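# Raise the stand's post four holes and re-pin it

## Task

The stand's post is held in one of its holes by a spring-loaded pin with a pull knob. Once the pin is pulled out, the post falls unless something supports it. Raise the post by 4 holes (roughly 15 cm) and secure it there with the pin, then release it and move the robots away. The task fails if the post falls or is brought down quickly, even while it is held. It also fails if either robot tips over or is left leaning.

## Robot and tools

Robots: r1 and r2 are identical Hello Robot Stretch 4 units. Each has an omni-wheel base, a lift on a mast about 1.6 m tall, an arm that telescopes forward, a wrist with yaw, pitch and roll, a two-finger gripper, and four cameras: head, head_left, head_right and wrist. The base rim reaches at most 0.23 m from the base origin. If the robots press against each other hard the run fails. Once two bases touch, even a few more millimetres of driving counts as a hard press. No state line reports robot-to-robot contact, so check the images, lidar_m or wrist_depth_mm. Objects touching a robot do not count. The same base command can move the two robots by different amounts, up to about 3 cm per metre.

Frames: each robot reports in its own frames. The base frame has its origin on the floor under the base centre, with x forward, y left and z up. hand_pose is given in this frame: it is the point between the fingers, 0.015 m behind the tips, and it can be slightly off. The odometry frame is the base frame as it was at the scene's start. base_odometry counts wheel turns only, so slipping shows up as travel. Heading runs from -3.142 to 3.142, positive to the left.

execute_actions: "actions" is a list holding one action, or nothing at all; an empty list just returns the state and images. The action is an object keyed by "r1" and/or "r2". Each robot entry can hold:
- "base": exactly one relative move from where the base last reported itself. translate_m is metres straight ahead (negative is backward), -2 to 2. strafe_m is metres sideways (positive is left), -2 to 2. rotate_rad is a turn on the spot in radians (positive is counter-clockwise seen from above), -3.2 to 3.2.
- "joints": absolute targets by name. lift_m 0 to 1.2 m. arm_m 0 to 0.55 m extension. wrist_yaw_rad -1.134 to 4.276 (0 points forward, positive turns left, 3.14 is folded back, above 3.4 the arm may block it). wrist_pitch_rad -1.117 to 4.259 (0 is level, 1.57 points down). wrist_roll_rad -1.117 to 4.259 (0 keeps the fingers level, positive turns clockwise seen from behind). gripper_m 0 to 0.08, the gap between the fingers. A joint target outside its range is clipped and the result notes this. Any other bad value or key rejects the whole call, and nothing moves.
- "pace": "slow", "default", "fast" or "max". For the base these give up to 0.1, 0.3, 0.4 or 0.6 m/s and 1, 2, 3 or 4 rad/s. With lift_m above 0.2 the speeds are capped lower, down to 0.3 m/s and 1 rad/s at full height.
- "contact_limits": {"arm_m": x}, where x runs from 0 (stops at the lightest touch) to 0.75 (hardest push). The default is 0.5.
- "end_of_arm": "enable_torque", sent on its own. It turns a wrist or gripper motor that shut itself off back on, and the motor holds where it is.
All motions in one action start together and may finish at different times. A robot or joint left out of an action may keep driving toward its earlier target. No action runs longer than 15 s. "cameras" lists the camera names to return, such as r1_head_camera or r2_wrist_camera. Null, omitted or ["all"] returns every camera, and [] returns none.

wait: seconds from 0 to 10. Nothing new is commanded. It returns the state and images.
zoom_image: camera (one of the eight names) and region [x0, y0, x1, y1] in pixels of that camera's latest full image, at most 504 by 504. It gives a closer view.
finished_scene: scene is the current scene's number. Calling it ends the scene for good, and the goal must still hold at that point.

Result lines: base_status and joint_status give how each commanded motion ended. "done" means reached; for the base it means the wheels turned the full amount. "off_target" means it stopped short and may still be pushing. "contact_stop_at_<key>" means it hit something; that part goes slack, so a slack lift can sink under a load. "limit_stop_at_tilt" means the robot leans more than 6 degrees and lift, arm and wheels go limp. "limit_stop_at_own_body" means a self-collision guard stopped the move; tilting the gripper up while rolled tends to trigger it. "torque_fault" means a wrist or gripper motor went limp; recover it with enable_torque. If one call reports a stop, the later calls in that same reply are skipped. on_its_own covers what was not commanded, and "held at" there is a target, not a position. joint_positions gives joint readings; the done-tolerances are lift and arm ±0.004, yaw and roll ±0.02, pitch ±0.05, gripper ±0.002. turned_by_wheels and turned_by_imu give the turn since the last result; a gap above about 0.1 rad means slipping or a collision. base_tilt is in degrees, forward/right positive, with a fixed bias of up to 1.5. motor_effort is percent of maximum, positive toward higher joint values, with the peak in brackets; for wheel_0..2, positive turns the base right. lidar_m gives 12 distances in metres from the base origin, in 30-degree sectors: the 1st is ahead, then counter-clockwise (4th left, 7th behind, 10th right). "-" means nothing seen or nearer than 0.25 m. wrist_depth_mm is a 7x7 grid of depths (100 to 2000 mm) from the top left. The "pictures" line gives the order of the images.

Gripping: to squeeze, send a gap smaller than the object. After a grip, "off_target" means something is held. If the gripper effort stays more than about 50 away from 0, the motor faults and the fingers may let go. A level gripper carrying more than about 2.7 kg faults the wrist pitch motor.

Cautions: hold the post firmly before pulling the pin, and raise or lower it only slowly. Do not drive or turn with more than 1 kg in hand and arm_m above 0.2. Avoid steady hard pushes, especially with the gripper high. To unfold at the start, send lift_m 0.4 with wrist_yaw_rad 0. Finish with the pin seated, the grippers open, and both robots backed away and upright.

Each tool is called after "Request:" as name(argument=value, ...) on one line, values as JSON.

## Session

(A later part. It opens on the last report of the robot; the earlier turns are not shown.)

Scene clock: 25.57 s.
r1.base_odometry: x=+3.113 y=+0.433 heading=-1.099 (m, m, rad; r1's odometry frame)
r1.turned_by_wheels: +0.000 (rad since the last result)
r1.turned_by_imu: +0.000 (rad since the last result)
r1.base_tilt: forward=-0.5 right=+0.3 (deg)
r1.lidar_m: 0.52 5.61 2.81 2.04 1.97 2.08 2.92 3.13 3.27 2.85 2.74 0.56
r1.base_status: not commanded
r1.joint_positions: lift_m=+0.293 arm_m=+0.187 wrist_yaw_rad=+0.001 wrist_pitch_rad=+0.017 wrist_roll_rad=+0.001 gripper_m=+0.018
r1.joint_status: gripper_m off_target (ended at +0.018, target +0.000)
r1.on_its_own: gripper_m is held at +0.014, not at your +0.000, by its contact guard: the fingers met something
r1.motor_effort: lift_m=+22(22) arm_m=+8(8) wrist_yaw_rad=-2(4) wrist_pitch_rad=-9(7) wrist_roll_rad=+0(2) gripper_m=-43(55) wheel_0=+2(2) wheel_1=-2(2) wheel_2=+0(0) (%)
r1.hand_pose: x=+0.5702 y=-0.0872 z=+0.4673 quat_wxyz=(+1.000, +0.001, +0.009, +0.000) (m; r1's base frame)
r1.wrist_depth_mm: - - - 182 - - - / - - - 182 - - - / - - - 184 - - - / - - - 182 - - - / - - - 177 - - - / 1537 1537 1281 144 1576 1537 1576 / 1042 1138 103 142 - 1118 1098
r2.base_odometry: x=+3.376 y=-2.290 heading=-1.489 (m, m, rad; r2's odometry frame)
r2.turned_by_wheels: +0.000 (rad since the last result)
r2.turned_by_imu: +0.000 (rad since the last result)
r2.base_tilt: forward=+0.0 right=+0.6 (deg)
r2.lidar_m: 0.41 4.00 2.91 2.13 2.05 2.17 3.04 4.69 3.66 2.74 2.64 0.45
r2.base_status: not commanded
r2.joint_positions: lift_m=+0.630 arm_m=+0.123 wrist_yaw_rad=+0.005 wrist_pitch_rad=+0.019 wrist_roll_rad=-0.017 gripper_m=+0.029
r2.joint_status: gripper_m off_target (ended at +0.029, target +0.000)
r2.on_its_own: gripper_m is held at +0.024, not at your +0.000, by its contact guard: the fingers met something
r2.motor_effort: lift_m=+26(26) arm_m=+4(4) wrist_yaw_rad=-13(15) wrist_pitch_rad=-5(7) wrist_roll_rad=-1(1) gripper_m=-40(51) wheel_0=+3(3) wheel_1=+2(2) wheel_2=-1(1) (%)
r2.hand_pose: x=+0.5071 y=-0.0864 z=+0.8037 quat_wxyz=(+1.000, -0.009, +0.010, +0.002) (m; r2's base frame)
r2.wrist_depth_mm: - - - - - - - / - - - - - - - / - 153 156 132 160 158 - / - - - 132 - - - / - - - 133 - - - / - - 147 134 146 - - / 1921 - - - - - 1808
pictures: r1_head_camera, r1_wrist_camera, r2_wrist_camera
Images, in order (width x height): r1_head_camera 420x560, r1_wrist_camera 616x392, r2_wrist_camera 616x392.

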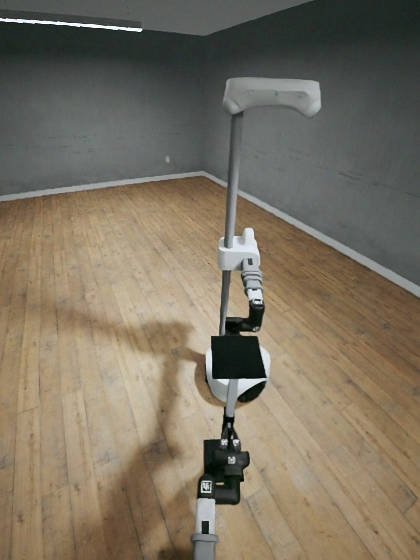

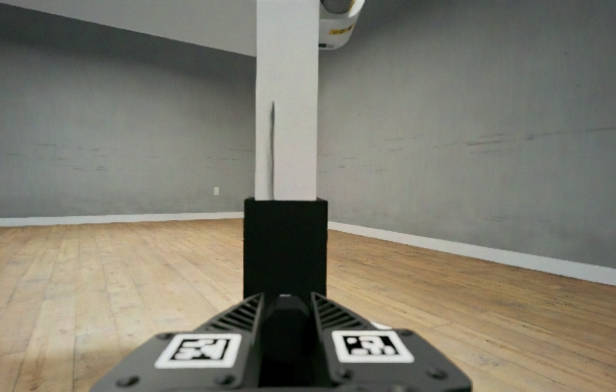

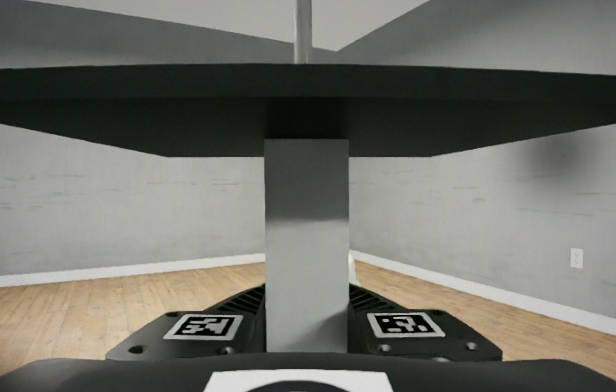

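Request:
execute_actions(actions=[{"r2":{"joints":{"lift_m":0.635,"wrist_yaw_rad":0.012},"pace":"slow"}}], cameras=["r1_wrist_camera","r2_wrist_camera"])

Scene clock: 26.30 s.
r1.base_odometry: x=+3.113 y=+0.433 heading=-1.099 (m, m, rad; r1's odometry frame)
r1.turned_by_wheels: +0.000 (rad since the last result)
r1.turned_by_imu: +0.000 (rad since the last result)
r1.base_tilt: forward=-0.5 right=+0.3 (deg)
r1.lidar_m: 0.53 5.62 2.78 2.03 1.99 2.06 2.89 3.13 3.28 2.85 2.74 0.55
r1.base_status: not commanded
r1.joint_positions: lift_m=+0.293 arm_m=+0.187 wrist_yaw_rad=+0.001 wrist_pitch_rad=+0.017 wrist_roll_rad=+0.001 gripper_m=+0.018
r1.joint_status: not commanded
r1.on_its_own: gripper_m is held at +0.014, not at your +0.000, by its contact guard: the fingers met something
r1.motor_effort: lift_m=+22(22) arm_m=+8(8) wrist_yaw_rad=-3(4) wrist_pitch_rad=-10(8) wrist_roll_rad=+0(0) gripper_m=-44(43) wheel_0=+2(2) wheel_1=-2(2) wheel_2=+0(0) (%)
r1.hand_pose: x=+0.5702 y=-0.0872 z=+0.4673 quat_wxyz=(+1.000, +0.001, +0.009, +0.000) (m; r1's base frame)
r1.wrist_depth_mm: - - - 182 - - - / - - - 182 - - - / - - - 184 - - - / - - - 182 - - - / - - - 177 - - - / 1499 1499 1308 145 1576 1576 1537 / 1042 1138 103 142 - 1078 1078
r2.base_odometry: x=+3.376 y=-2.290 heading=-1.489 (m, m, rad; r2's odometry frame)
r2.turned_by_wheels: +0.000 (rad since the last result)
r2.turned_by_imu: +0.000 (rad since the last result)
r2.base_tilt: forward=+0.0 right=+0.6 (deg)
r2.lidar_m: 0.38 4.01 2.90 2.14 2.06 2.16 3.03 4.69 3.74 2.73 2.63 0.41
r2.base_status: not commanded
r2.joint_positions: lift_m=+0.634 arm_m=+0.123 wrist_yaw_rad=+0.012 wrist_pitch_rad=+0.025 wrist_roll_rad=-0.016 gripper_m=+0.029
r2.joint_status: all done
r2.on_its_own: gripper_m is held at +0.024, not at your +0.000, by its contact guard: the fingers met something
r2.motor_effort: lift_m=+31(31) arm_m=+5(5) wrist_yaw_rad=-2(12) wrist_pitch_rad=-22(23) wrist_roll_rad=-3(3) gripper_m=-41(40) wheel_0=+3(3) wheel_1=+2(2) wheel_2=-1(1) (%)
r2.hand_pose: x=+0.5078 y=-0.0849 z=+0.8072 quat_wxyz=(+1.000, -0.008, +0.012, +0.006) (m; r2's base frame)
r2.wrist_depth_mm: - - - - - - - / - - - - - - - / - - 156 131 163 162 - / - - - 132 - - - / - - - 133 - - - / - - 147 134 146 - - / 1808 - - - - - 1756
pictures: r1_wrist_camera, r2_wrist_camera
Images, in order (width x height): r1_wrist_camera 616x392, r2_wrist_camera 616x392.

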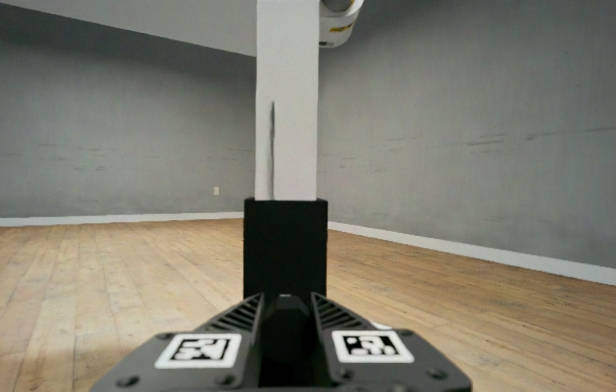

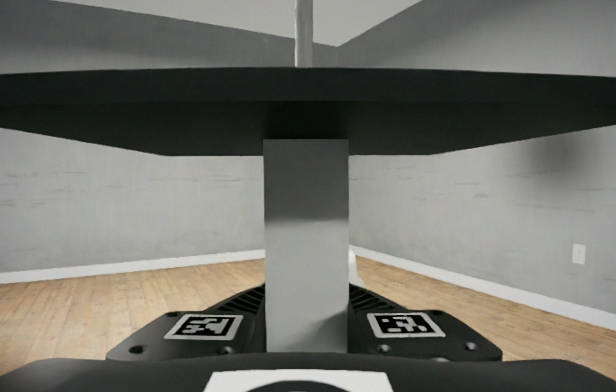

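Request:
execute_actions(actions=[{"r2":{"joints":{"lift_m":0.640},"pace":"slow"}}], cameras=["r1_wrist_camera","r2_wrist_camera"])

Scene clock: 27.50 s.
r1.base_odometry: x=+3.113 y=+0.433 heading=-1.099 (m, m, rad; r1's odometry frame)
r1.turned_by_wheels: +0.000 (rad since the last result)
r1.turned_by_imu: +0.000 (rad since the last result)
r1.base_tilt: forward=-0.4 right=+0.3 (deg)
r1.lidar_m: 0.53 5.61 2.77 2.06 1.97 2.07 2.89 3.14 3.27 2.86 2.73 0.57
r1.base_status: not commanded
r1.joint_positions: lift_m=+0.293 arm_m=+0.187 wrist_yaw_rad=+0.001 wrist_pitch_rad=+0.017 wrist_roll_rad=+0.001 gripper_m=+0.018
r1.joint_status: not commanded
r1.on_its_own: gripper_m is held at +0.014, not at your +0.000, by its contact guard: the fingers met something
r1.motor_effort: lift_m=+22(22) arm_m=+8(8) wrist_yaw_rad=-2(1) wrist_pitch_rad=-10(8) wrist_roll_rad=+2(1) gripper_m=-44(43) wheel_0=+2(2) wheel_1=-2(2) wheel_2=+0(0) (%)
r1.hand_pose: x=+0.5702 y=-0.0872 z=+0.4673 quat_wxyz=(+1.000, +0.001, +0.009, +0.000) (m; r1's base frame)
r1.wrist_depth_mm: - - - 182 - - - / - - - 183 - - - / - - - 183 - - - / - - - 183 - - - / - - - 178 - - - / 1499 1537 1255 144 1576 1576 1618 / 1060 1098 103 142 - 1098 1118
r2.base_odometry: x=+3.376 y=-2.290 heading=-1.489 (m, m, rad; r2's odometry frame)
r2.turned_by_wheels: +0.000 (rad since the last result)
r2.turned_by_imu: +0.000 (rad since the last result)
r2.base_tilt: forward=+0.0 right=+0.6 (deg)
r2.lidar_m: 0.38 4.01 2.90 2.13 2.05 2.14 3.04 4.69 3.70 2.73 2.64 0.43
r2.base_status: not commanded
r2.joint_positions: lift_m=+0.639 arm_m=+0.123 wrist_yaw_rad=+0.013 wrist_pitch_rad=+0.030 wrist_roll_rad=-0.016 gripper_m=+0.029
r2.joint_status: all done
r2.on_its_own: gripper_m is held at +0.024, not at your +0.000, by its contact guard: the fingers met something; wrist_pitch_rad is at rest, and its effort (-35) is outside its rest range (-23 to +23)
r2.motor_effort: lift_m=+34(35) arm_m=+4(4) wrist_yaw_rad=-3(2) wrist_pitch_rad=-35(35) wrist_roll_rad=-5(4) gripper_m=-40(40) wheel_0=+3(3) wheel_1=+2(2) wheel_2=-1(1) (%)
r2.hand_pose: x=+0.5078 y=-0.0847 z=+0.8109 quat_wxyz=(+1.000, -0.008, +0.015, +0.006) (m; r2's base frame)
r2.wrist_depth_mm: - - - - - - - / - - - - - - - / - - 186 131 166 - - / - - - 131 - - - / - - - 132 - - - / - - 146 134 146 - - / 1808 - - - - - 1661
pictures: r1_wrist_camera, r2_wrist_camera
Images, in order (width x height): r1_wrist_camera 616x392, r2_wrist_camera 616x392.

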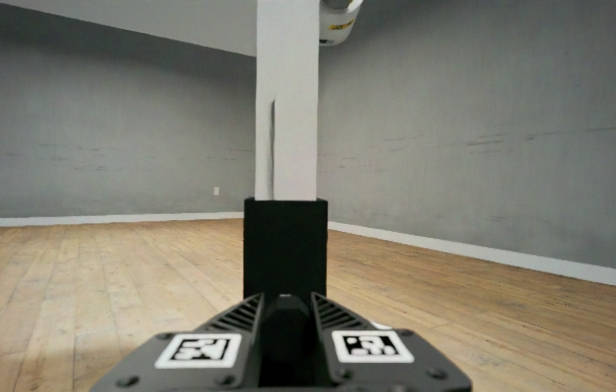

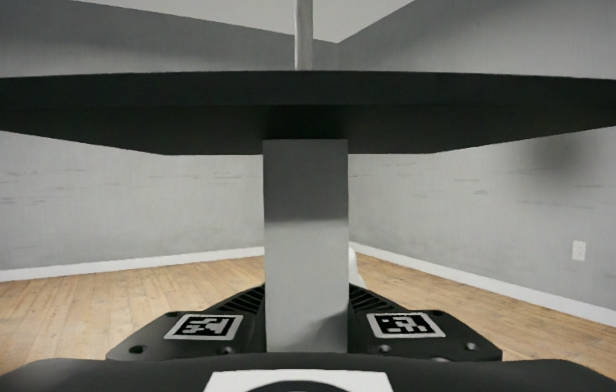

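Request:
execute_actions(actions=[{"r1":{"joints":{"arm_m":0.175},"pace":"slow","contact_limits":{"arm_m":0.35}}}], cameras=["r1_wrist_camera","r2_wrist_camera","r1_head_camera"])

Scene clock: 28.53 s.
r1.base_odometry: x=+3.113 y=+0.433 heading=-1.099 (m, m, rad; r1's odometry frame)
r1.turned_by_wheels: +0.000 (rad since the last result)
r1.turned_by_imu: +0.000 (rad since the last result)
r1.base_tilt: forward=-0.5 right=+0.3 (deg)
r1.lidar_m: 0.52 5.60 2.78 2.05 1.98 2.08 2.88 3.13 3.26 2.85 2.74 0.56
r1.base_status: not commanded
r1.joint_positions: lift_m=+0.293 arm_m=+0.180 wrist_yaw_rad=+0.006 wrist_pitch_rad=+0.019 wrist_roll_rad=+0.001 gripper_m=+0.018
r1.joint_status: arm_m contact_stop (moved -0.006 of -0.012)
r1.on_its_own: gripper_m is held at +0.014, not at your +0.000, by its contact guard: the fingers met something; arm_m is slack since a contact_stop (your +0.175 is given up); wrist_yaw_rad is at rest, and its effort (-17) is outside its rest range (-13 to +13)
r1.motor_effort: lift_m=+22(22) arm_m=+0(21) wrist_yaw_rad=-17(26) wrist_pitch_rad=-13(17) wrist_roll_rad=+0(2) gripper_m=-43(44) wheel_0=-7(7) wheel_1=-2(2) wheel_2=+9(8) (%)
r1.contact_limits: arm_m 0.35
r1.hand_pose: x=+0.5644 y=-0.0861 z=+0.4669 quat_wxyz=(+1.000, +0.000, +0.010, +0.003) (m; r1's base frame)
r1.wrist_depth_mm: - - - 187 - - - / - - - 187 - - - / - - - 189 - - - / - - - 187 - - - / - - - 182 - - - / 1499 1499 1281 145 1576 1537 1537 / 1060 1138 103 142 - 1098 1098
r2.base_odometry: x=+3.376 y=-2.290 heading=-1.489 (m, m, rad; r2's odometry frame)
r2.turned_by_wheels: +0.000 (rad since the last result)
r2.turned_by_imu: +0.000 (rad since the last result)
r2.base_tilt: forward=+0.0 right=+0.6 (deg)
r2.lidar_m: 0.40 4.00 2.92 2.13 2.06 2.16 3.04 4.69 3.73 2.73 2.64 0.44
r2.base_status: not commanded
r2.joint_positions: lift_m=+0.639 arm_m=+0.123 wrist_yaw_rad=+0.012 wrist_pitch_rad=+0.025 wrist_roll_rad=-0.016 gripper_m=+0.029
r2.joint_status: not commanded
r2.on_its_own: gripper_m is held at +0.024, not at your +0.000, by its contact guard: the fingers met something
r2.motor_effort: lift_m=+30(34) arm_m=+4(4) wrist_yaw_rad=-3(3) wrist_pitch_rad=-21(35) wrist_roll_rad=-5(6) gripper_m=-40(40) wheel_0=+3(3) wheel_1=+2(2) wheel_2=-1(1) (%)
r2.hand_pose: x=+0.5078 y=-0.0848 z=+0.8123 quat_wxyz=(+1.000, -0.008, +0.012, +0.006) (m; r2's base frame)
r2.wrist_depth_mm: - - - - - - - / - - - - - - - / - - 156 131 163 163 - / - - - 132 - - - / - - - 133 - - - / - - 147 134 146 - - / 1863 - - - - - 1756
pictures: r1_head_camera, r1_wrist_camera, r2_wrist_camera
Images, in order (width x height): r1_head_camera 420x560, r1_wrist_camera 616x392, r2_wrist_camera 616x392.

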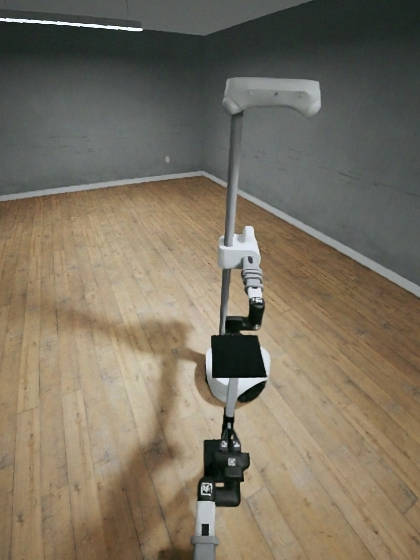

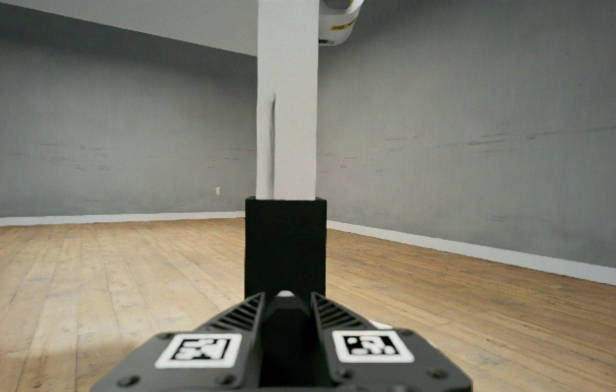

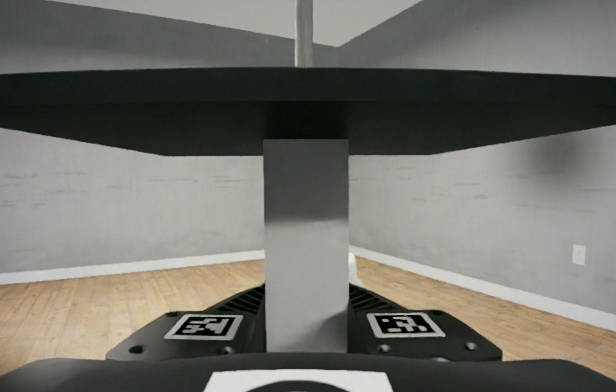

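Request:
execute_actions(actions=[{"r1":{"joints":{"arm_m":0.178},"pace":"slow","contact_limits":{"arm_m":0.5}},"r2":{"joints":{"lift_m":0.655},"pace":"slow"}}], cameras=["r1_wrist_camera","r2_wrist_camera"])

Scene clock: 29.50 s.
r1.base_odometry: x=+3.113 y=+0.433 heading=-1.099 (m, m, rad; r1's odometry frame)
r1.turned_by_wheels: +0.000 (rad since the last result)
r1.turned_by_imu: +0.000 (rad since the last result)
r1.base_tilt: forward=-0.4 right=+0.4 (deg)
r1.lidar_m: 0.53 5.60 2.80 2.03 1.98 2.07 2.88 3.13 3.26 2.86 2.74 0.55
r1.base_status: not commanded
r1.joint_positions: lift_m=+0.293 arm_m=+0.180 wrist_yaw_rad=+0.006 wrist_pitch_rad=+0.019 wrist_roll_rad=+0.001 gripper_m=+0.018
r1.joint_status: all done
r1.on_its_own: gripper_m is held at +0.014, not at your +0.000, by its contact guard: the fingers met something; wrist_yaw_rad is at rest, and its effort (-19) is outside its rest range (-13 to +13)
r1.motor_effort: lift_m=+22(22) arm_m=-13(13) wrist_yaw_rad=-19(19) wrist_pitch_rad=-13(14) wrist_roll_rad=+0(1) gripper_m=-43(44) wheel_0=-7(7) wheel_1=-2(2) wheel_2=+9(9) (%)
r1.contact_limits: arm_m 0.5
r1.hand_pose: x=+0.5644 y=-0.0861 z=+0.4669 quat_wxyz=(+1.000, +0.000, +0.010, +0.003) (m; r1's base frame)
r1.wrist_depth_mm: - - - 186 - - - / - - - 187 - - - / - - - 189 - - - / - - - 187 - - - / - - - 182 - - - / 1537 1499 1308 145 1576 1576 1618 / 1060 1118 103 142 - 1138 1118
r2.base_odometry: x=+3.376 y=-2.290 heading=-1.489 (m, m, rad; r2's odometry frame)
r2.turned_by_wheels: +0.000 (rad since the last result)
r2.turned_by_imu: +0.000 (rad since the last result)
r2.base_tilt: forward=+0.1 right=+0.6 (deg)
r2.lidar_m: 0.38 4.02 2.90 2.13 2.06 2.16 3.05 4.70 3.71 2.75 2.64 0.43
r2.base_status: not commanded
r2.joint_positions: lift_m=+0.654 arm_m=+0.123 wrist_yaw_rad=+0.012 wrist_pitch_rad=+0.025 wrist_roll_rad=-0.016 gripper_m=+0.029
r2.joint_status: all done
r2.on_its_own: gripper_m is held at +0.024, not at your +0.000, by its contact guard: the fingers met something
r2.motor_effort: lift_m=+31(34) arm_m=+4(4) wrist_yaw_rad=-2(2) wrist_pitch_rad=-23(23) wrist_roll_rad=-5(5) gripper_m=-41(40) wheel_0=+3(3) wheel_1=+2(2) wheel_2=-1(1) (%)
r2.hand_pose: x=+0.5078 y=-0.0848 z=+0.8271 quat_wxyz=(+1.000, -0.008, +0.013, +0.006) (m; r2's base frame)
r2.wrist_depth_mm: - - - - - - - / - - - - - - - / - - 180 131 163 163 - / - - - 132 - - - / - - - 133 - - - / - - 147 134 146 - - / 1863 - - - - - 1808
pictures: r1_wrist_camera, r2_wrist_camera
Images, in order (width x height): r1_wrist_camera 616x392, r2_wrist_camera 616x392.

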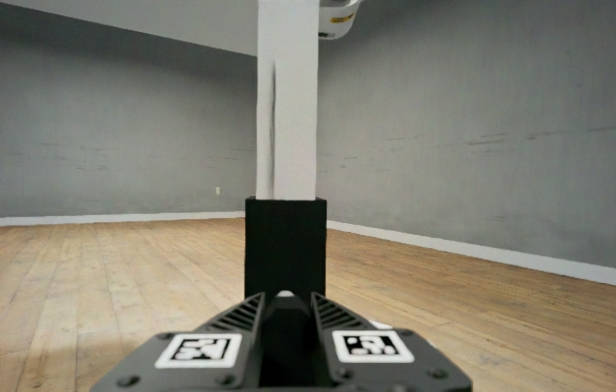

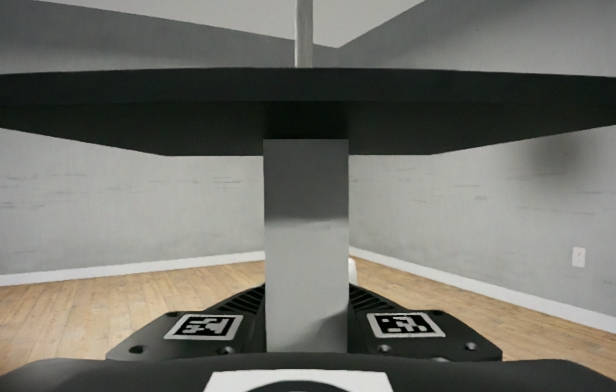

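Request:
execute_actions(actions=[{"r1":{"joints":{"arm_m":0.175},"pace":"slow","contact_limits":{"arm_m":0.6}}}], cameras=["r1_wrist_camera"])

Scene clock: 30.20 s.
r1.base_odometry: x=+3.113 y=+0.433 heading=-1.099 (m, m, rad; r1's odometry frame)
r1.turned_by_wheels: +0.000 (rad since the last result)
r1.turned_by_imu: +0.000 (rad since the last result)
r1.base_tilt: forward=-0.4 right=+0.3 (deg)
r1.lidar_m: 0.52 5.60 2.79 2.05 1.97 2.06 2.88 3.13 3.27 2.85 2.72 0.56
r1.base_status: not commanded
r1.joint_positions: lift_m=+0.293 arm_m=+0.179 wrist_yaw_rad=+0.011 wrist_pitch_rad=+0.021 wrist_roll_rad=+0.001 gripper_m=+0.018
r1.joint_status: arm_m off_target (ended at +0.179, target +0.175)
r1.on_its_own: gripper_m is held at +0.014, not at your +0.000, by its contact guard: the fingers met something; wrist_yaw_rad is at rest, and its effort (-31) is outside its rest range (-13 to +13)
r1.motor_effort: lift_m=+22(22) arm_m=-23(23) wrist_yaw_rad=-31(32) wrist_pitch_rad=-19(19) wrist_roll_rad=-2(2) gripper_m=-44(43) wheel_0=-9(9) wheel_1=-3(3) wheel_2=+13(13) (%)
r1.contact_limits: arm_m 0.6
r1.hand_pose: x=+0.5636 y=-0.0851 z=+0.4665 quat_wxyz=(+1.000, +0.000, +0.011, +0.005) (m; r1's base frame)
r1.wrist_depth_mm: - - - 186 - - - / - - - 188 - - - / - - - 189 - - - / - - - 189 - - - / - - - 182 - - - / 1499 1464 1308 144 1576 1618 1576 / 1060 1138 103 142 - 1078 1078
r2.base_odometry: x=+3.376 y=-2.290 heading=-1.489 (m, m, rad; r2's odometry frame)
r2.turned_by_wheels: +0.000 (rad since the last result)
r2.turned_by_imu: +0.000 (rad since the last result)
r2.base_tilt: forward=+0.0 right=+0.6 (deg)
r2.lidar_m: 0.40 4.01 2.90 2.12 2.05 2.15 3.02 4.68 3.67 2.75 2.64 0.43
r2.base_status: not commanded
r2.joint_positions: lift_m=+0.654 arm_m=+0.123 wrist_yaw_rad=+0.012 wrist_pitch_rad=+0.025 wrist_roll_rad=-0.016 gripper_m=+0.029
r2.joint_status: not commanded
r2.on_its_own: gripper_m is held at +0.024, not at your +0.000, by its contact guard: the fingers met something
r2.motor_effort: lift_m=+30(30) arm_m=+5(5) wrist_yaw_rad=-1(2) wrist_pitch_rad=-23(23) wrist_roll_rad=-4(6) gripper_m=-41(41) wheel_0=+3(3) wheel_1=+2(2) wheel_2=-1(1) (%)
r2.hand_pose: x=+0.5078 y=-0.0848 z=+0.8271 quat_wxyz=(+1.000, -0.008, +0.013, +0.006) (m; r2's base frame)
r2.wrist_depth_mm: - - - - - - - / - - - - - - - / - - 179 131 163 163 - / - - - 132 - - - / - - - 133 - - - / - - 146 134 146 - - / 1921 - - - - - 1808
pictures: r1_wrist_camera
Images, in order (width x height): r1_wrist_camera 616x392.

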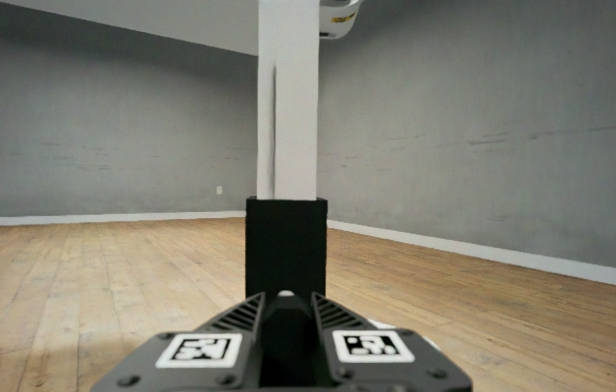

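Request:
execute_actions(actions=[{"r1":{"joints":{"arm_m":0.177},"pace":"slow","contact_limits":{"arm_m":0.6}},"r2":{"joints":{"lift_m":0.70},"pace":"slow"}}], cameras=["r1_wrist_camera","r2_wrist_camera"])

Scene clock: 31.53 s.
r1.base_odometry: x=+3.113 y=+0.433 heading=-1.099 (m, m, rad; r1's odometry frame)
r1.turned_by_wheels: +0.000 (rad since the last result)
r1.turned_by_imu: +0.000 (rad since the last result)
r1.base_tilt: forward=-0.4 right=+0.2 (deg)
r1.lidar_m: 0.52 5.62 2.77 2.04 1.98 2.08 2.90 3.13 3.28 2.86 2.74 0.57
r1.base_status: not commanded
r1.joint_positions: lift_m=+0.293 arm_m=+0.179 wrist_yaw_rad=+0.011 wrist_pitch_rad=+0.021 wrist_roll_rad=+0.001 gripper_m=+0.018
r1.joint_status: all done
r1.on_its_own: gripper_m is held at +0.014, not at your +0.000, by its contact guard: the fingers met something; wrist_yaw_rad is at rest, and its effort (-31) is outside its rest range (-13 to +13)
r1.motor_effort: lift_m=+22(22) arm_m=-12(22) wrist_yaw_rad=-31(31) wrist_pitch_rad=-19(18) wrist_roll_rad=+1(0) gripper_m=-43(43) wheel_0=-9(9) wheel_1=-3(3) wheel_2=+13(13) (%)
r1.contact_limits: arm_m 0.6
r1.hand_pose: x=+0.5636 y=-0.0851 z=+0.4665 quat_wxyz=(+1.000, +0.000, +0.011, +0.005) (m; r1's base frame)
r1.wrist_depth_mm: - - - 186 - - - / - - - 188 - - - / - - - 189 - - - / - - - 189 - - - / - - - 182 - - - / 1499 1464 1336 144 1499 1576 1618 / 1042 1118 103 142 - 1078 1098
r2.base_odometry: x=+3.376 y=-2.290 heading=-1.489 (m, m, rad; r2's odometry frame)
r2.turned_by_wheels: +0.000 (rad since the last result)
r2.turned_by_imu: +0.000 (rad since the last result)
r2.base_tilt: forward=+0.0 right=+0.6 (deg)
r2.lidar_m: 0.39 4.00 2.88 2.14 2.06 2.14 3.02 4.68 3.70 2.74 2.65 0.43
r2.base_status: not commanded
r2.joint_positions: lift_m=+0.699 arm_m=+0.123 wrist_yaw_rad=+0.012 wrist_pitch_rad=+0.025 wrist_roll_rad=-0.016 gripper_m=+0.029
r2.joint_status: all done
r2.on_its_own: gripper_m is held at +0.024, not at your +0.000, by its contact guard: the fingers met something
r2.motor_effort: lift_m=+31(33) arm_m=+4(4) wrist_yaw_rad=-2(2) wrist_pitch_rad=-23(23) wrist_roll_rad=-5(4) gripper_m=-40(41) wheel_0=+3(4) wheel_1=+2(2) wheel_2=-1(1) (%)
r2.hand_pose: x=+0.5078 y=-0.0848 z=+0.8721 quat_wxyz=(+1.000, -0.008, +0.013, +0.006) (m; r2's base frame)
r2.wrist_depth_mm: - - - - - - - / - - - - - - - / - - 179 131 163 163 - / - - - 132 - - - / - - - 133 - - - / - - 147 134 146 - - / - - - - - - 1863
pictures: r1_wrist_camera, r2_wrist_camera
Images, in order (width x height): r1_wrist_camera 616x392, r2_wrist_camera 616x392.

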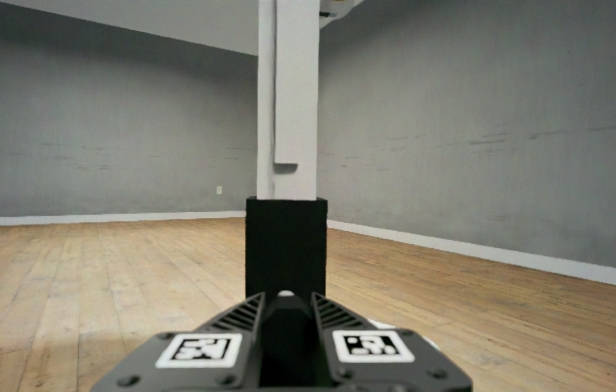

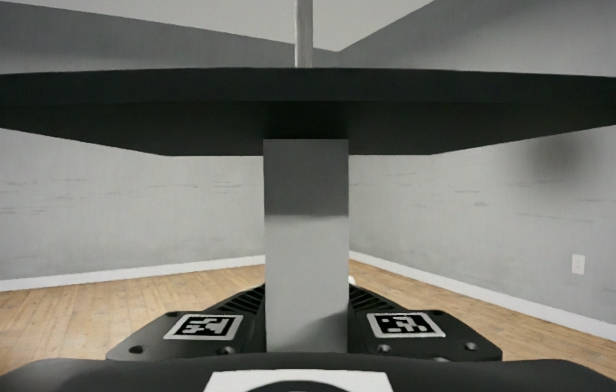

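Request:
execute_actions(actions=[{"r2":{"joints":{"lift_m":0.772},"pace":"slow"}}], cameras=["r1_wrist_camera","r2_wrist_camera"])

Scene clock: 33.10 s.
r1.base_odometry: x=+3.113 y=+0.433 heading=-1.099 (m, m, rad; r1's odometry frame)
r1.turned_by_wheels: +0.000 (rad since the last result)
r1.turned_by_imu: +0.000 (rad since the last result)
r1.base_tilt: forward=-0.3 right=+0.2 (deg)
r1.lidar_m: 0.52 5.59 2.78 2.04 1.98 2.08 2.89 3.14 3.27 2.86 2.74 0.55
r1.base_status: not commanded
r1.joint_positions: lift_m=+0.293 arm_m=+0.179 wrist_yaw_rad=+0.011 wrist_pitch_rad=+0.021 wrist_roll_rad=+0.001 gripper_m=+0.018
r1.joint_status: not commanded
r1.on_its_own: gripper_m is held at +0.014, not at your +0.000, by its contact guard: the fingers met something; wrist_yaw_rad is at rest, and its effort (-32) is outside its rest range (-13 to +13)
r1.motor_effort: lift_m=+22(22) arm_m=-12(12) wrist_yaw_rad=-32(32) wrist_pitch_rad=-19(18) wrist_roll_rad=+0(1) gripper_m=-44(43) wheel_0=-9(9) wheel_1=-3(3) wheel_2=+13(13) (%)
r1.hand_pose: x=+0.5636 y=-0.0851 z=+0.4665 quat_wxyz=(+1.000, +0.000, +0.011, +0.005) (m; r1's base frame)
r1.wrist_depth_mm: - - - 187 - - - / - - - 187 - - - / - - - 189 - - - / - - - 189 - - - / - - - 183 - - - / 1430 1537 1281 144 1537 1576 1618 / 1042 1118 103 142 - 1118 1098
r2.base_odometry: x=+3.376 y=-2.290 heading=-1.489 (m, m, rad; r2's odometry frame)
r2.turned_by_wheels: +0.000 (rad since the last result)
r2.turned_by_imu: +0.000 (rad since the last result)
r2.base_tilt: forward=+0.0 right=+0.6 (deg)
r2.lidar_m: 0.42 4.02 2.87 2.12 2.05 2.16 3.01 4.68 3.70 2.75 2.64 0.41
r2.base_status: not commanded
r2.joint_positions: lift_m=+0.771 arm_m=+0.123 wrist_yaw_rad=+0.012 wrist_pitch_rad=+0.025 wrist_roll_rad=-0.016 gripper_m=+0.029
r2.joint_status: all done
r2.on_its_own: gripper_m is held at +0.024, not at your +0.000, by its contact guard: the fingers met something
r2.motor_effort: lift_m=+31(29) arm_m=+4(4) wrist_yaw_rad=-2(2) wrist_pitch_rad=-23(23) wrist_roll_rad=-5(5) gripper_m=-40(40) wheel_0=+3(3) wheel_1=+2(2) wheel_2=-1(1) (%)
r2.hand_pose: x=+0.5078 y=-0.0848 z=+0.9441 quat_wxyz=(+1.000, -0.008, +0.013, +0.006) (m; r2's base frame)
r2.wrist_depth_mm: - - - - - - - / - - - - - - - / - - 180 131 163 163 - / - - - 132 - - - / - - - 133 - - - / - - 147 134 146 - - / - - - - - - -
pictures: r1_wrist_camera, r2_wrist_camera
Images, in order (width x height): r1_wrist_camera 616x392, r2_wrist_camera 616x392.

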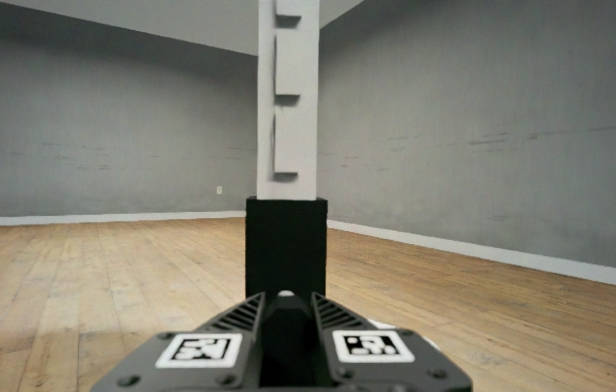

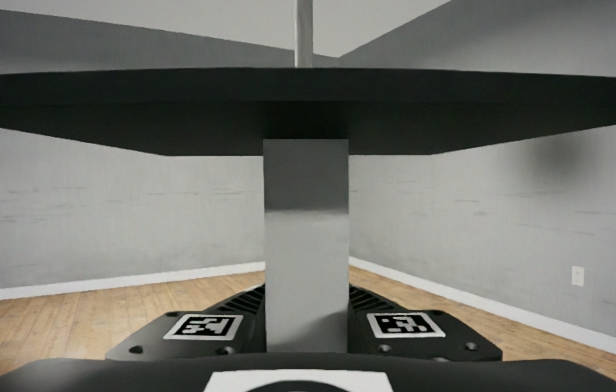

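Request:
execute_actions(actions=[{"r1":{"joints":{"arm_m":0.180,"gripper_m":0.05},"pace":"slow"},"r2":{"joints":{"lift_m":0.782},"pace":"slow"}}], cameras=["r1_wrist_camera","r2_wrist_camera"])

Scene clock: 34.57 s.
r1.base_odometry: x=+3.113 y=+0.433 heading=-1.100 (m, m, rad; r1's odometry frame)
r1.turned_by_wheels: +0.000 (rad since the last result)
r1.turned_by_imu: +0.000 (rad since the last result)
r1.base_tilt: forward=-0.5 right=+0.3 (deg)
r1.lidar_m: 0.52 5.61 2.81 2.05 1.98 2.07 2.91 3.14 3.28 2.86 2.74 0.56
r1.base_status: not commanded
r1.joint_positions: lift_m=+0.293 arm_m=+0.179 wrist_yaw_rad=+0.001 wrist_pitch_rad=+0.018 wrist_roll_rad=+0.001 gripper_m=+0.050
r1.joint_status: all done
r1.motor_effort: lift_m=+22(22) arm_m=+4(12) wrist_yaw_rad=+0(31) wrist_pitch_rad=-11(20) wrist_roll_rad=+0(1) gripper_m=+1(44) wheel_0=-2(9) wheel_1=-3(3) wheel_2=+2(13) (%)
r1.hand_pose: x=+0.5630 y=-0.0873 z=+0.4671 quat_wxyz=(+1.000, +0.000, +0.009, +0.000) (m; r1's base frame)
r1.wrist_depth_mm: - - - 189 - - - / - - - 190 - - - / - - - 190 - - - / - - - 190 - - - / - - - 184 - - - / 1499 1499 182 160 1537 1576 1618 / 1118 - 183 186 110 1182 1118
r2.base_odometry: x=+3.376 y=-2.290 heading=-1.489 (m, m, rad; r2's odometry frame)
r2.turned_by_wheels: +0.000 (rad since the last result)
r2.turned_by_imu: +0.000 (rad since the last result)
r2.base_tilt: forward=+0.0 right=+0.6 (deg)
r2.lidar_m: 0.40 4.02 2.89 2.14 2.04 2.15 3.02 4.67 3.69 2.74 2.65 0.40
r2.base_status: not commanded
r2.joint_positions: lift_m=+0.781 arm_m=+0.123 wrist_yaw_rad=+0.013 wrist_pitch_rad=+0.029 wrist_roll_rad=-0.016 gripper_m=+0.029
r2.joint_status: all done
r2.on_its_own: gripper_m is held at +0.024, not at your +0.000, by its contact guard: the fingers met something; wrist_pitch_rad is at rest, and its effort (-33) is outside its rest range (-23 to +23)
r2.motor_effort: lift_m=+33(33) arm_m=+5(4) wrist_yaw_rad=-5(5) wrist_pitch_rad=-33(33) wrist_roll_rad=-5(5) gripper_m=-40(41) wheel_0=+3(3) wheel_1=+2(2) wheel_2=-1(1) (%)
r2.hand_pose: x=+0.5078 y=-0.0846 z=+0.9532 quat_wxyz=(+1.000, -0.008, +0.014, +0.007) (m; r2's base frame)
r2.wrist_depth_mm: - - - - - - - / - - - - - - - / - - 184 131 164 165 - / - - - 132 - - - / - - - 133 - - - / - - 146 134 146 - - / - - - - - - -
pictures: r1_wrist_camera, r2_wrist_camera
Images, in order (width x height): r1_wrist_camera 616x392, r2_wrist_camera 616x392.

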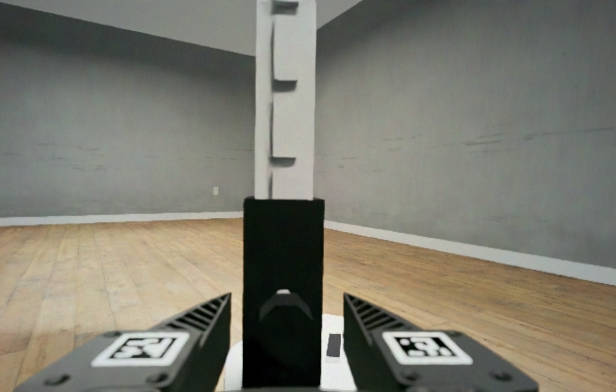

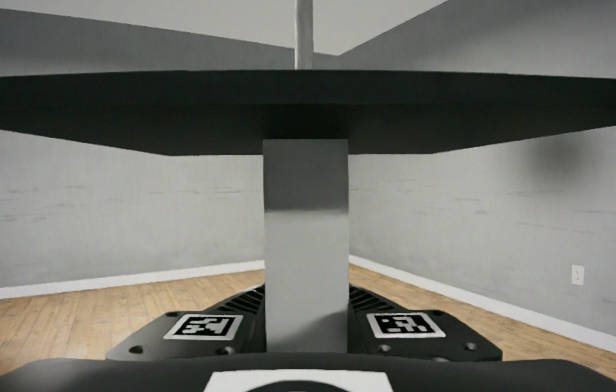

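Request:
execute_actions(actions=[{"r2":{"joints":{"lift_m":0.789},"pace":"slow"}}], cameras=["r1_wrist_camera"])

Scene clock: 35.27 s.
r1.base_odometry: x=+3.113 y=+0.433 heading=-1.100 (m, m, rad; r1's odometry frame)
r1.turned_by_wheels: +0.000 (rad since the last result)
r1.turned_by_imu: +0.000 (rad since the last result)
r1.base_tilt: forward=-0.5 right=+0.3 (deg)
r1.lidar_m: 0.52 5.59 2.77 2.05 1.98 2.05 2.88 3.13 3.26 2.87 2.74 1.03
r1.base_status: not commanded
r1.joint_positions: lift_m=+0.293 arm_m=+0.179 wrist_yaw_rad=+0.001 wrist_pitch_rad=+0.018 wrist_roll_rad=+0.001 gripper_m=+0.050
r1.joint_status: not commanded
r1.motor_effort: lift_m=+22(22) arm_m=+3(4) wrist_yaw_rad=+0(1) wrist_pitch_rad=-10(10) wrist_roll_rad=+0(1) gripper_m=+1(2) wheel_0=-2(2) wheel_1=-3(3) wheel_2=+3(3) (%)
r1.hand_pose: x=+0.5630 y=-0.0873 z=+0.4671 quat_wxyz=(+1.000, +0.000, +0.009, +0.000) (m; r1's base frame)
r1.wrist_depth_mm: - - - 189 - - - / - - - 190 - - - / - - - 191 - - - / - - - 190 - - - / - - - 185 - - - / 1537 1537 182 160 1618 1618 1576 / 1118 - 183 186 110 1182 1098
r2.base_odometry: x=+3.376 y=-2.290 heading=-1.489 (m, m, rad; r2's odometry frame)
r2.turned_by_wheels: +0.000 (rad since the last result)
r2.turned_by_imu: +0.000 (rad since the last result)
r2.base_tilt: forward=+0.0 right=+0.6 (deg)
r2.lidar_m: 0.38 3.99 2.88 2.13 2.06 2.16 3.03 4.68 3.69 2.74 2.64 0.40
r2.base_status: not commanded
r2.joint_positions: lift_m=+0.788 arm_m=+0.123 wrist_yaw_rad=+0.013 wrist_pitch_rad=+0.030 wrist_roll_rad=-0.016 gripper_m=+0.029
r2.joint_status: all done
r2.on_its_own: gripper_m is held at +0.024, not at your +0.000, by its contact guard: the fingers met something; wrist_pitch_rad is at rest, and its effort (-35) is outside its rest range (-23 to +23)
r2.motor_effort: lift_m=+33(35) arm_m=+4(5) wrist_yaw_rad=-4(4) wrist_pitch_rad=-35(36) wrist_roll_rad=-6(5) gripper_m=-41(40) wheel_0=+3(3) wheel_1=+2(2) wheel_2=-1(1) (%)
r2.hand_pose: x=+0.5078 y=-0.0846 z=+0.9600 quat_wxyz=(+1.000, -0.008, +0.015, +0.007) (m; r2's base frame)
r2.wrist_depth_mm: - - - - - - - / - - - - - - - / - - 186 131 165 166 - / - - - 131 - - - / - - - 132 - - - / - - 147 134 146 - - / - - - - - - -
pictures: r1_wrist_camera
Images, in order (width x height): r1_wrist_camera 616x392.

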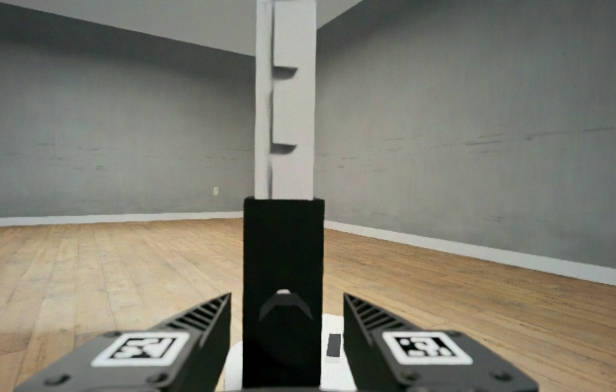

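Request:
execute_actions(actions=[{"r2":{"joints":{"lift_m":0.792},"pace":"slow"}}], cameras=["r1_wrist_camera"])

Scene clock: 35.97 s.
r1.base_odometry: x=+3.113 y=+0.433 heading=-1.100 (m, m, rad; r1's odometry frame)
r1.turned_by_wheels: +0.000 (rad since the last result)
r1.turned_by_imu: +0.000 (rad since the last result)
r1.base_tilt: forward=-0.4 right=+0.3 (deg)
r1.lidar_m: 0.52 5.61 2.78 2.05 1.98 2.07 2.87 3.13 3.28 2.85 2.71 1.00
r1.base_status: not commanded
r1.joint_positions: lift_m=+0.293 arm_m=+0.179 wrist_yaw_rad=+0.001 wrist_pitch_rad=+0.018 wrist_roll_rad=+0.001 gripper_m=+0.050
r1.joint_status: not commanded
r1.motor_effort: lift_m=+22(22) arm_m=+4(3) wrist_yaw_rad=+0(2) wrist_pitch_rad=-11(12) wrist_roll_rad=+0(0) gripper_m=+1(2) wheel_0=-2(2) wheel_1=-3(3) wheel_2=+2(3) (%)
r1.hand_pose: x=+0.5630 y=-0.0873 z=+0.4671 quat_wxyz=(+1.000, +0.000, +0.009, +0.000) (m; r1's base frame)
r1.wrist_depth_mm: - - - 189 - - - / - - - 189 - - - / - - - 191 - - - / - - - 189 - - - / - - - 185 - - - / 1537 1537 183 160 1576 1661 1661 / 1098 - 183 186 110 1182 1098
r2.base_odometry: x=+3.376 y=-2.290 heading=-1.489 (m, m, rad; r2's odometry frame)
r2.turned_by_wheels: +0.000 (rad since the last result)
r2.turned_by_imu: +0.000 (rad since the last result)
r2.base_tilt: forward=+0.0 right=+0.6 (deg)
r2.lidar_m: 0.40 4.00 2.91 2.14 2.05 2.17 3.02 4.69 3.72 2.77 2.64 0.41
r2.base_status: not commanded
r2.joint_positions: lift_m=+0.791 arm_m=+0.123 wrist_yaw_rad=+0.013 wrist_pitch_rad=+0.029 wrist_roll_rad=-0.016 gripper_m=+0.029
r2.joint_status: all done
r2.on_its_own: gripper_m is held at +0.024, not at your +0.000, by its contact guard: the fingers met something; wrist_pitch_rad is at rest, and its effort (-35) is outside its rest range (-23 to +23)
r2.motor_effort: lift_m=+33(35) arm_m=+4(4) wrist_yaw_rad=-3(6) wrist_pitch_rad=-35(37) wrist_roll_rad=-5(5) gripper_m=-40(41) wheel_0=+3(3) wheel_1=+2(2) wheel_2=-1(1) (%)
r2.hand_pose: x=+0.5078 y=-0.0847 z=+0.9630 quat_wxyz=(+1.000, -0.008, +0.015, +0.007) (m; r2's base frame)
r2.wrist_depth_mm: - - - - - - - / - - - - - - - / - - 186 130 165 198 - / - - - 132 - - - / - - - 133 - - - / - - 147 134 146 - - / - - - - - - -
pictures: r1_wrist_camera
Images, in order (width x height): r1_wrist_camera 616x392.

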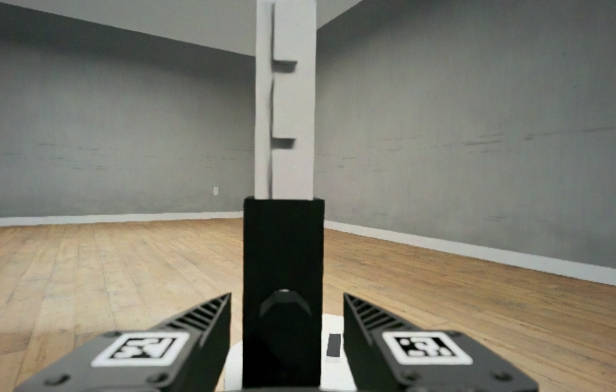

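Request:
execute_actions(actions=[{"r2":{"joints":{"lift_m":0.785},"pace":"slow"}}], cameras=["r1_wrist_camera","r1_head_camera"])

Request:
zoom_image(camera="r1_wrist_camera", region=[210, 260, 360, 360])

Scene clock: 36.73 s.
r1.base_odometry: x=+3.113 y=+0.433 heading=-1.100 (m, m, rad; r1's odometry frame)
r1.turned_by_wheels: +0.000 (rad since the last result)
r1.turned_by_imu: +0.000 (rad since the last result)
r1.base_tilt: forward=-0.5 right=+0.3 (deg)
r1.lidar_m: 0.53 5.61 2.78 2.04 1.98 2.07 2.90 3.12 3.28 2.86 2.75 1.01
r1.base_status: not commanded
r1.joint_positions: lift_m=+0.293 arm_m=+0.179 wrist_yaw_rad=+0.001 wrist_pitch_rad=+0.018 wrist_roll_rad=+0.001 gripper_m=+0.050
r1.joint_status: not commanded
r1.motor_effort: lift_m=+22(22) arm_m=+4(4) wrist_yaw_rad=-2(1) wrist_pitch_rad=-11(11) wrist_roll_rad=+0(0) gripper_m=+2(2) wheel_0=-2(2) wheel_1=-3(3) wheel_2=+3(2) (%)
r1.hand_pose: x=+0.5630 y=-0.0873 z=+0.4671 quat_wxyz=(+1.000, +0.000, +0.009, +0.000) (m; r1's base frame)
r1.wrist_depth_mm: - - - 189 - - - / - - - 189 - - - / - - - 191 - - - / - - - 190 - - - / - - - 184 - - - / 1499 1499 183 160 1576 1618 1618 / 1118 - 183 185 110 1160 1098
r2.base_odometry: x=+3.376 y=-2.290 heading=-1.489 (m, m, rad; r2's odometry frame)
r2.turned_by_wheels: +0.000 (rad since the last result)
r2.turned_by_imu: +0.000 (rad since the last result)
r2.base_tilt: forward=+0.0 right=+0.6 (deg)
r2.lidar_m: 0.37 4.02 2.89 2.14 2.04 2.15 3.02 4.71 3.70 2.76 2.65 0.40
r2.base_status: not commanded
r2.joint_positions: lift_m=+0.785 arm_m=+0.123 wrist_yaw_rad=+0.012 wrist_pitch_rad=+0.024 wrist_roll_rad=-0.016 gripper_m=+0.029
r2.joint_status: all done
r2.on_its_own: gripper_m is held at +0.024, not at your +0.000, by its contact guard: the fingers met something
r2.motor_effort: lift_m=+19(31) arm_m=+4(4) wrist_yaw_rad=-2(3) wrist_pitch_rad=-19(34) wrist_roll_rad=-4(5) gripper_m=-41(40) wheel_0=+3(3) wheel_1=+2(2) wheel_2=-1(1) (%)
r2.hand_pose: x=+0.5078 y=-0.0848 z=+0.9583 quat_wxyz=(+1.000, -0.008, +0.012, +0.006) (m; r2's base frame)
r2.wrist_depth_mm: - - - - - - - / - - - - - - - / - 178 156 131 162 162 - / - - - 132 - - - / - - - 133 - - - / - - 147 134 146 - - / - - - - - - -
pictures: r1_head_camera, r1_wrist_camera
Images, in order (width x height): r1_head_camera 420x560, r1_wrist_camera 616x392.

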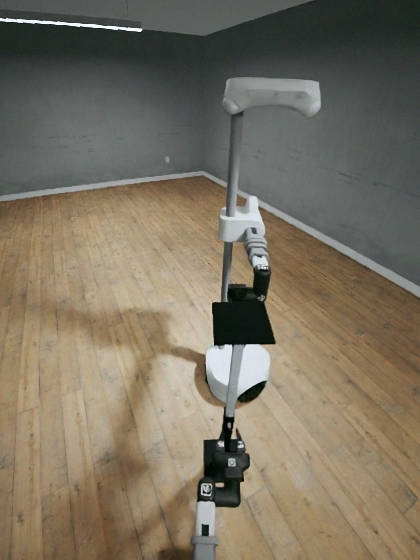

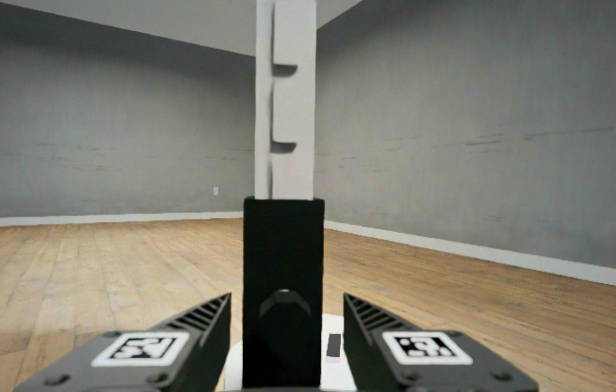

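Region (210, 260, 360, 360) of r1_wrist_camera's 616x392 image, scaled by 3.360.

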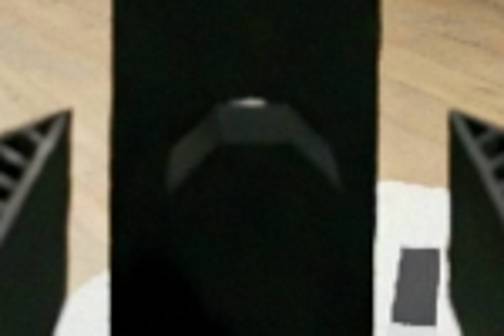

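Request:
execute_actions(actions=[{"r2":{"joints":{"lift_m":0.779},"pace":"slow"}}], cameras=["r1_wrist_camera"])

Scene clock: 37.47 s.
r1.base_odometry: x=+3.113 y=+0.433 heading=-1.100 (m, m, rad; r1's odometry frame)
r1.turned_by_wheels: +0.000 (rad since the last result)
r1.turned_by_imu: +0.000 (rad since the last result)
r1.base_tilt: forward=-0.5 right=+0.3 (deg)
r1.lidar_m: 0.52 5.60 2.76 2.07 1.97 2.08 2.89 3.12 3.26 2.84 2.74 1.03
r1.base_status: not commanded
r1.joint_positions: lift_m=+0.293 arm_m=+0.179 wrist_yaw_rad=+0.001 wrist_pitch_rad=+0.018 wrist_roll_rad=+0.001 gripper_m=+0.050
r1.joint_status: not commanded
r1.motor_effort: lift_m=+22(22) arm_m=+4(4) wrist_yaw_rad=-2(1) wrist_pitch_rad=-10(9) wrist_roll_rad=+0(1) gripper_m=+2(1) wheel_0=-2(2) wheel_1=-3(3) wheel_2=+2(3) (%)
r1.hand_pose: x=+0.5630 y=-0.0873 z=+0.4671 quat_wxyz=(+1.000, +0.000, +0.009, +0.000) (m; r1's base frame)
r1.wrist_depth_mm: - - - 188 - - - / - - - 189 - - - / - - - 191 - - - / - - - 189 - - - / - - - 184 - - - / 1537 1499 183 160 1618 1618 1618 / 1118 - 182 186 110 1182 1118
r2.base_odometry: x=+3.376 y=-2.290 heading=-1.489 (m, m, rad; r2's odometry frame)
r2.turned_by_wheels: +0.000 (rad since the last result)
r2.turned_by_imu: +0.000 (rad since the last result)
r2.base_tilt: forward=+0.0 right=+0.6 (deg)
r2.lidar_m: 0.38 4.01 2.86 2.14 2.04 2.16 3.05 4.70 3.70 2.75 2.63 0.44
r2.base_status: not commanded
r2.joint_positions: lift_m=+0.780 arm_m=+0.123 wrist_yaw_rad=+0.012 wrist_pitch_rad=+0.016 wrist_roll_rad=-0.017 gripper_m=+0.029
r2.joint_status: all done
r2.on_its_own: gripper_m is held at +0.024, not at your +0.000, by its contact guard: the fingers met something
r2.motor_effort: lift_m=+14(20) arm_m=+4(4) wrist_yaw_rad=+0(1) wrist_pitch_rad=+5(18) wrist_roll_rad=-2(5) gripper_m=-40(41) wheel_0=+3(3) wheel_1=+2(2) wheel_2=-1(1) (%)
r2.hand_pose: x=+0.5078 y=-0.0850 z=+0.9545 quat_wxyz=(+1.000, -0.009, +0.008, +0.006) (m; r2's base frame)
r2.wrist_depth_mm: - - - - - - - / - - - - - - - / - 153 156 132 158 157 - / - - - 133 - - - / - - - 133 - - - / - - 147 134 146 - - / - - - - - - -
pictures: r1_wrist_camera
Images, in order (width x height): r1_wrist_camera 616x392.

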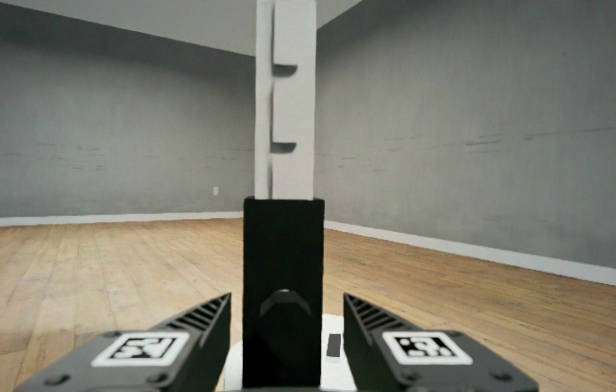

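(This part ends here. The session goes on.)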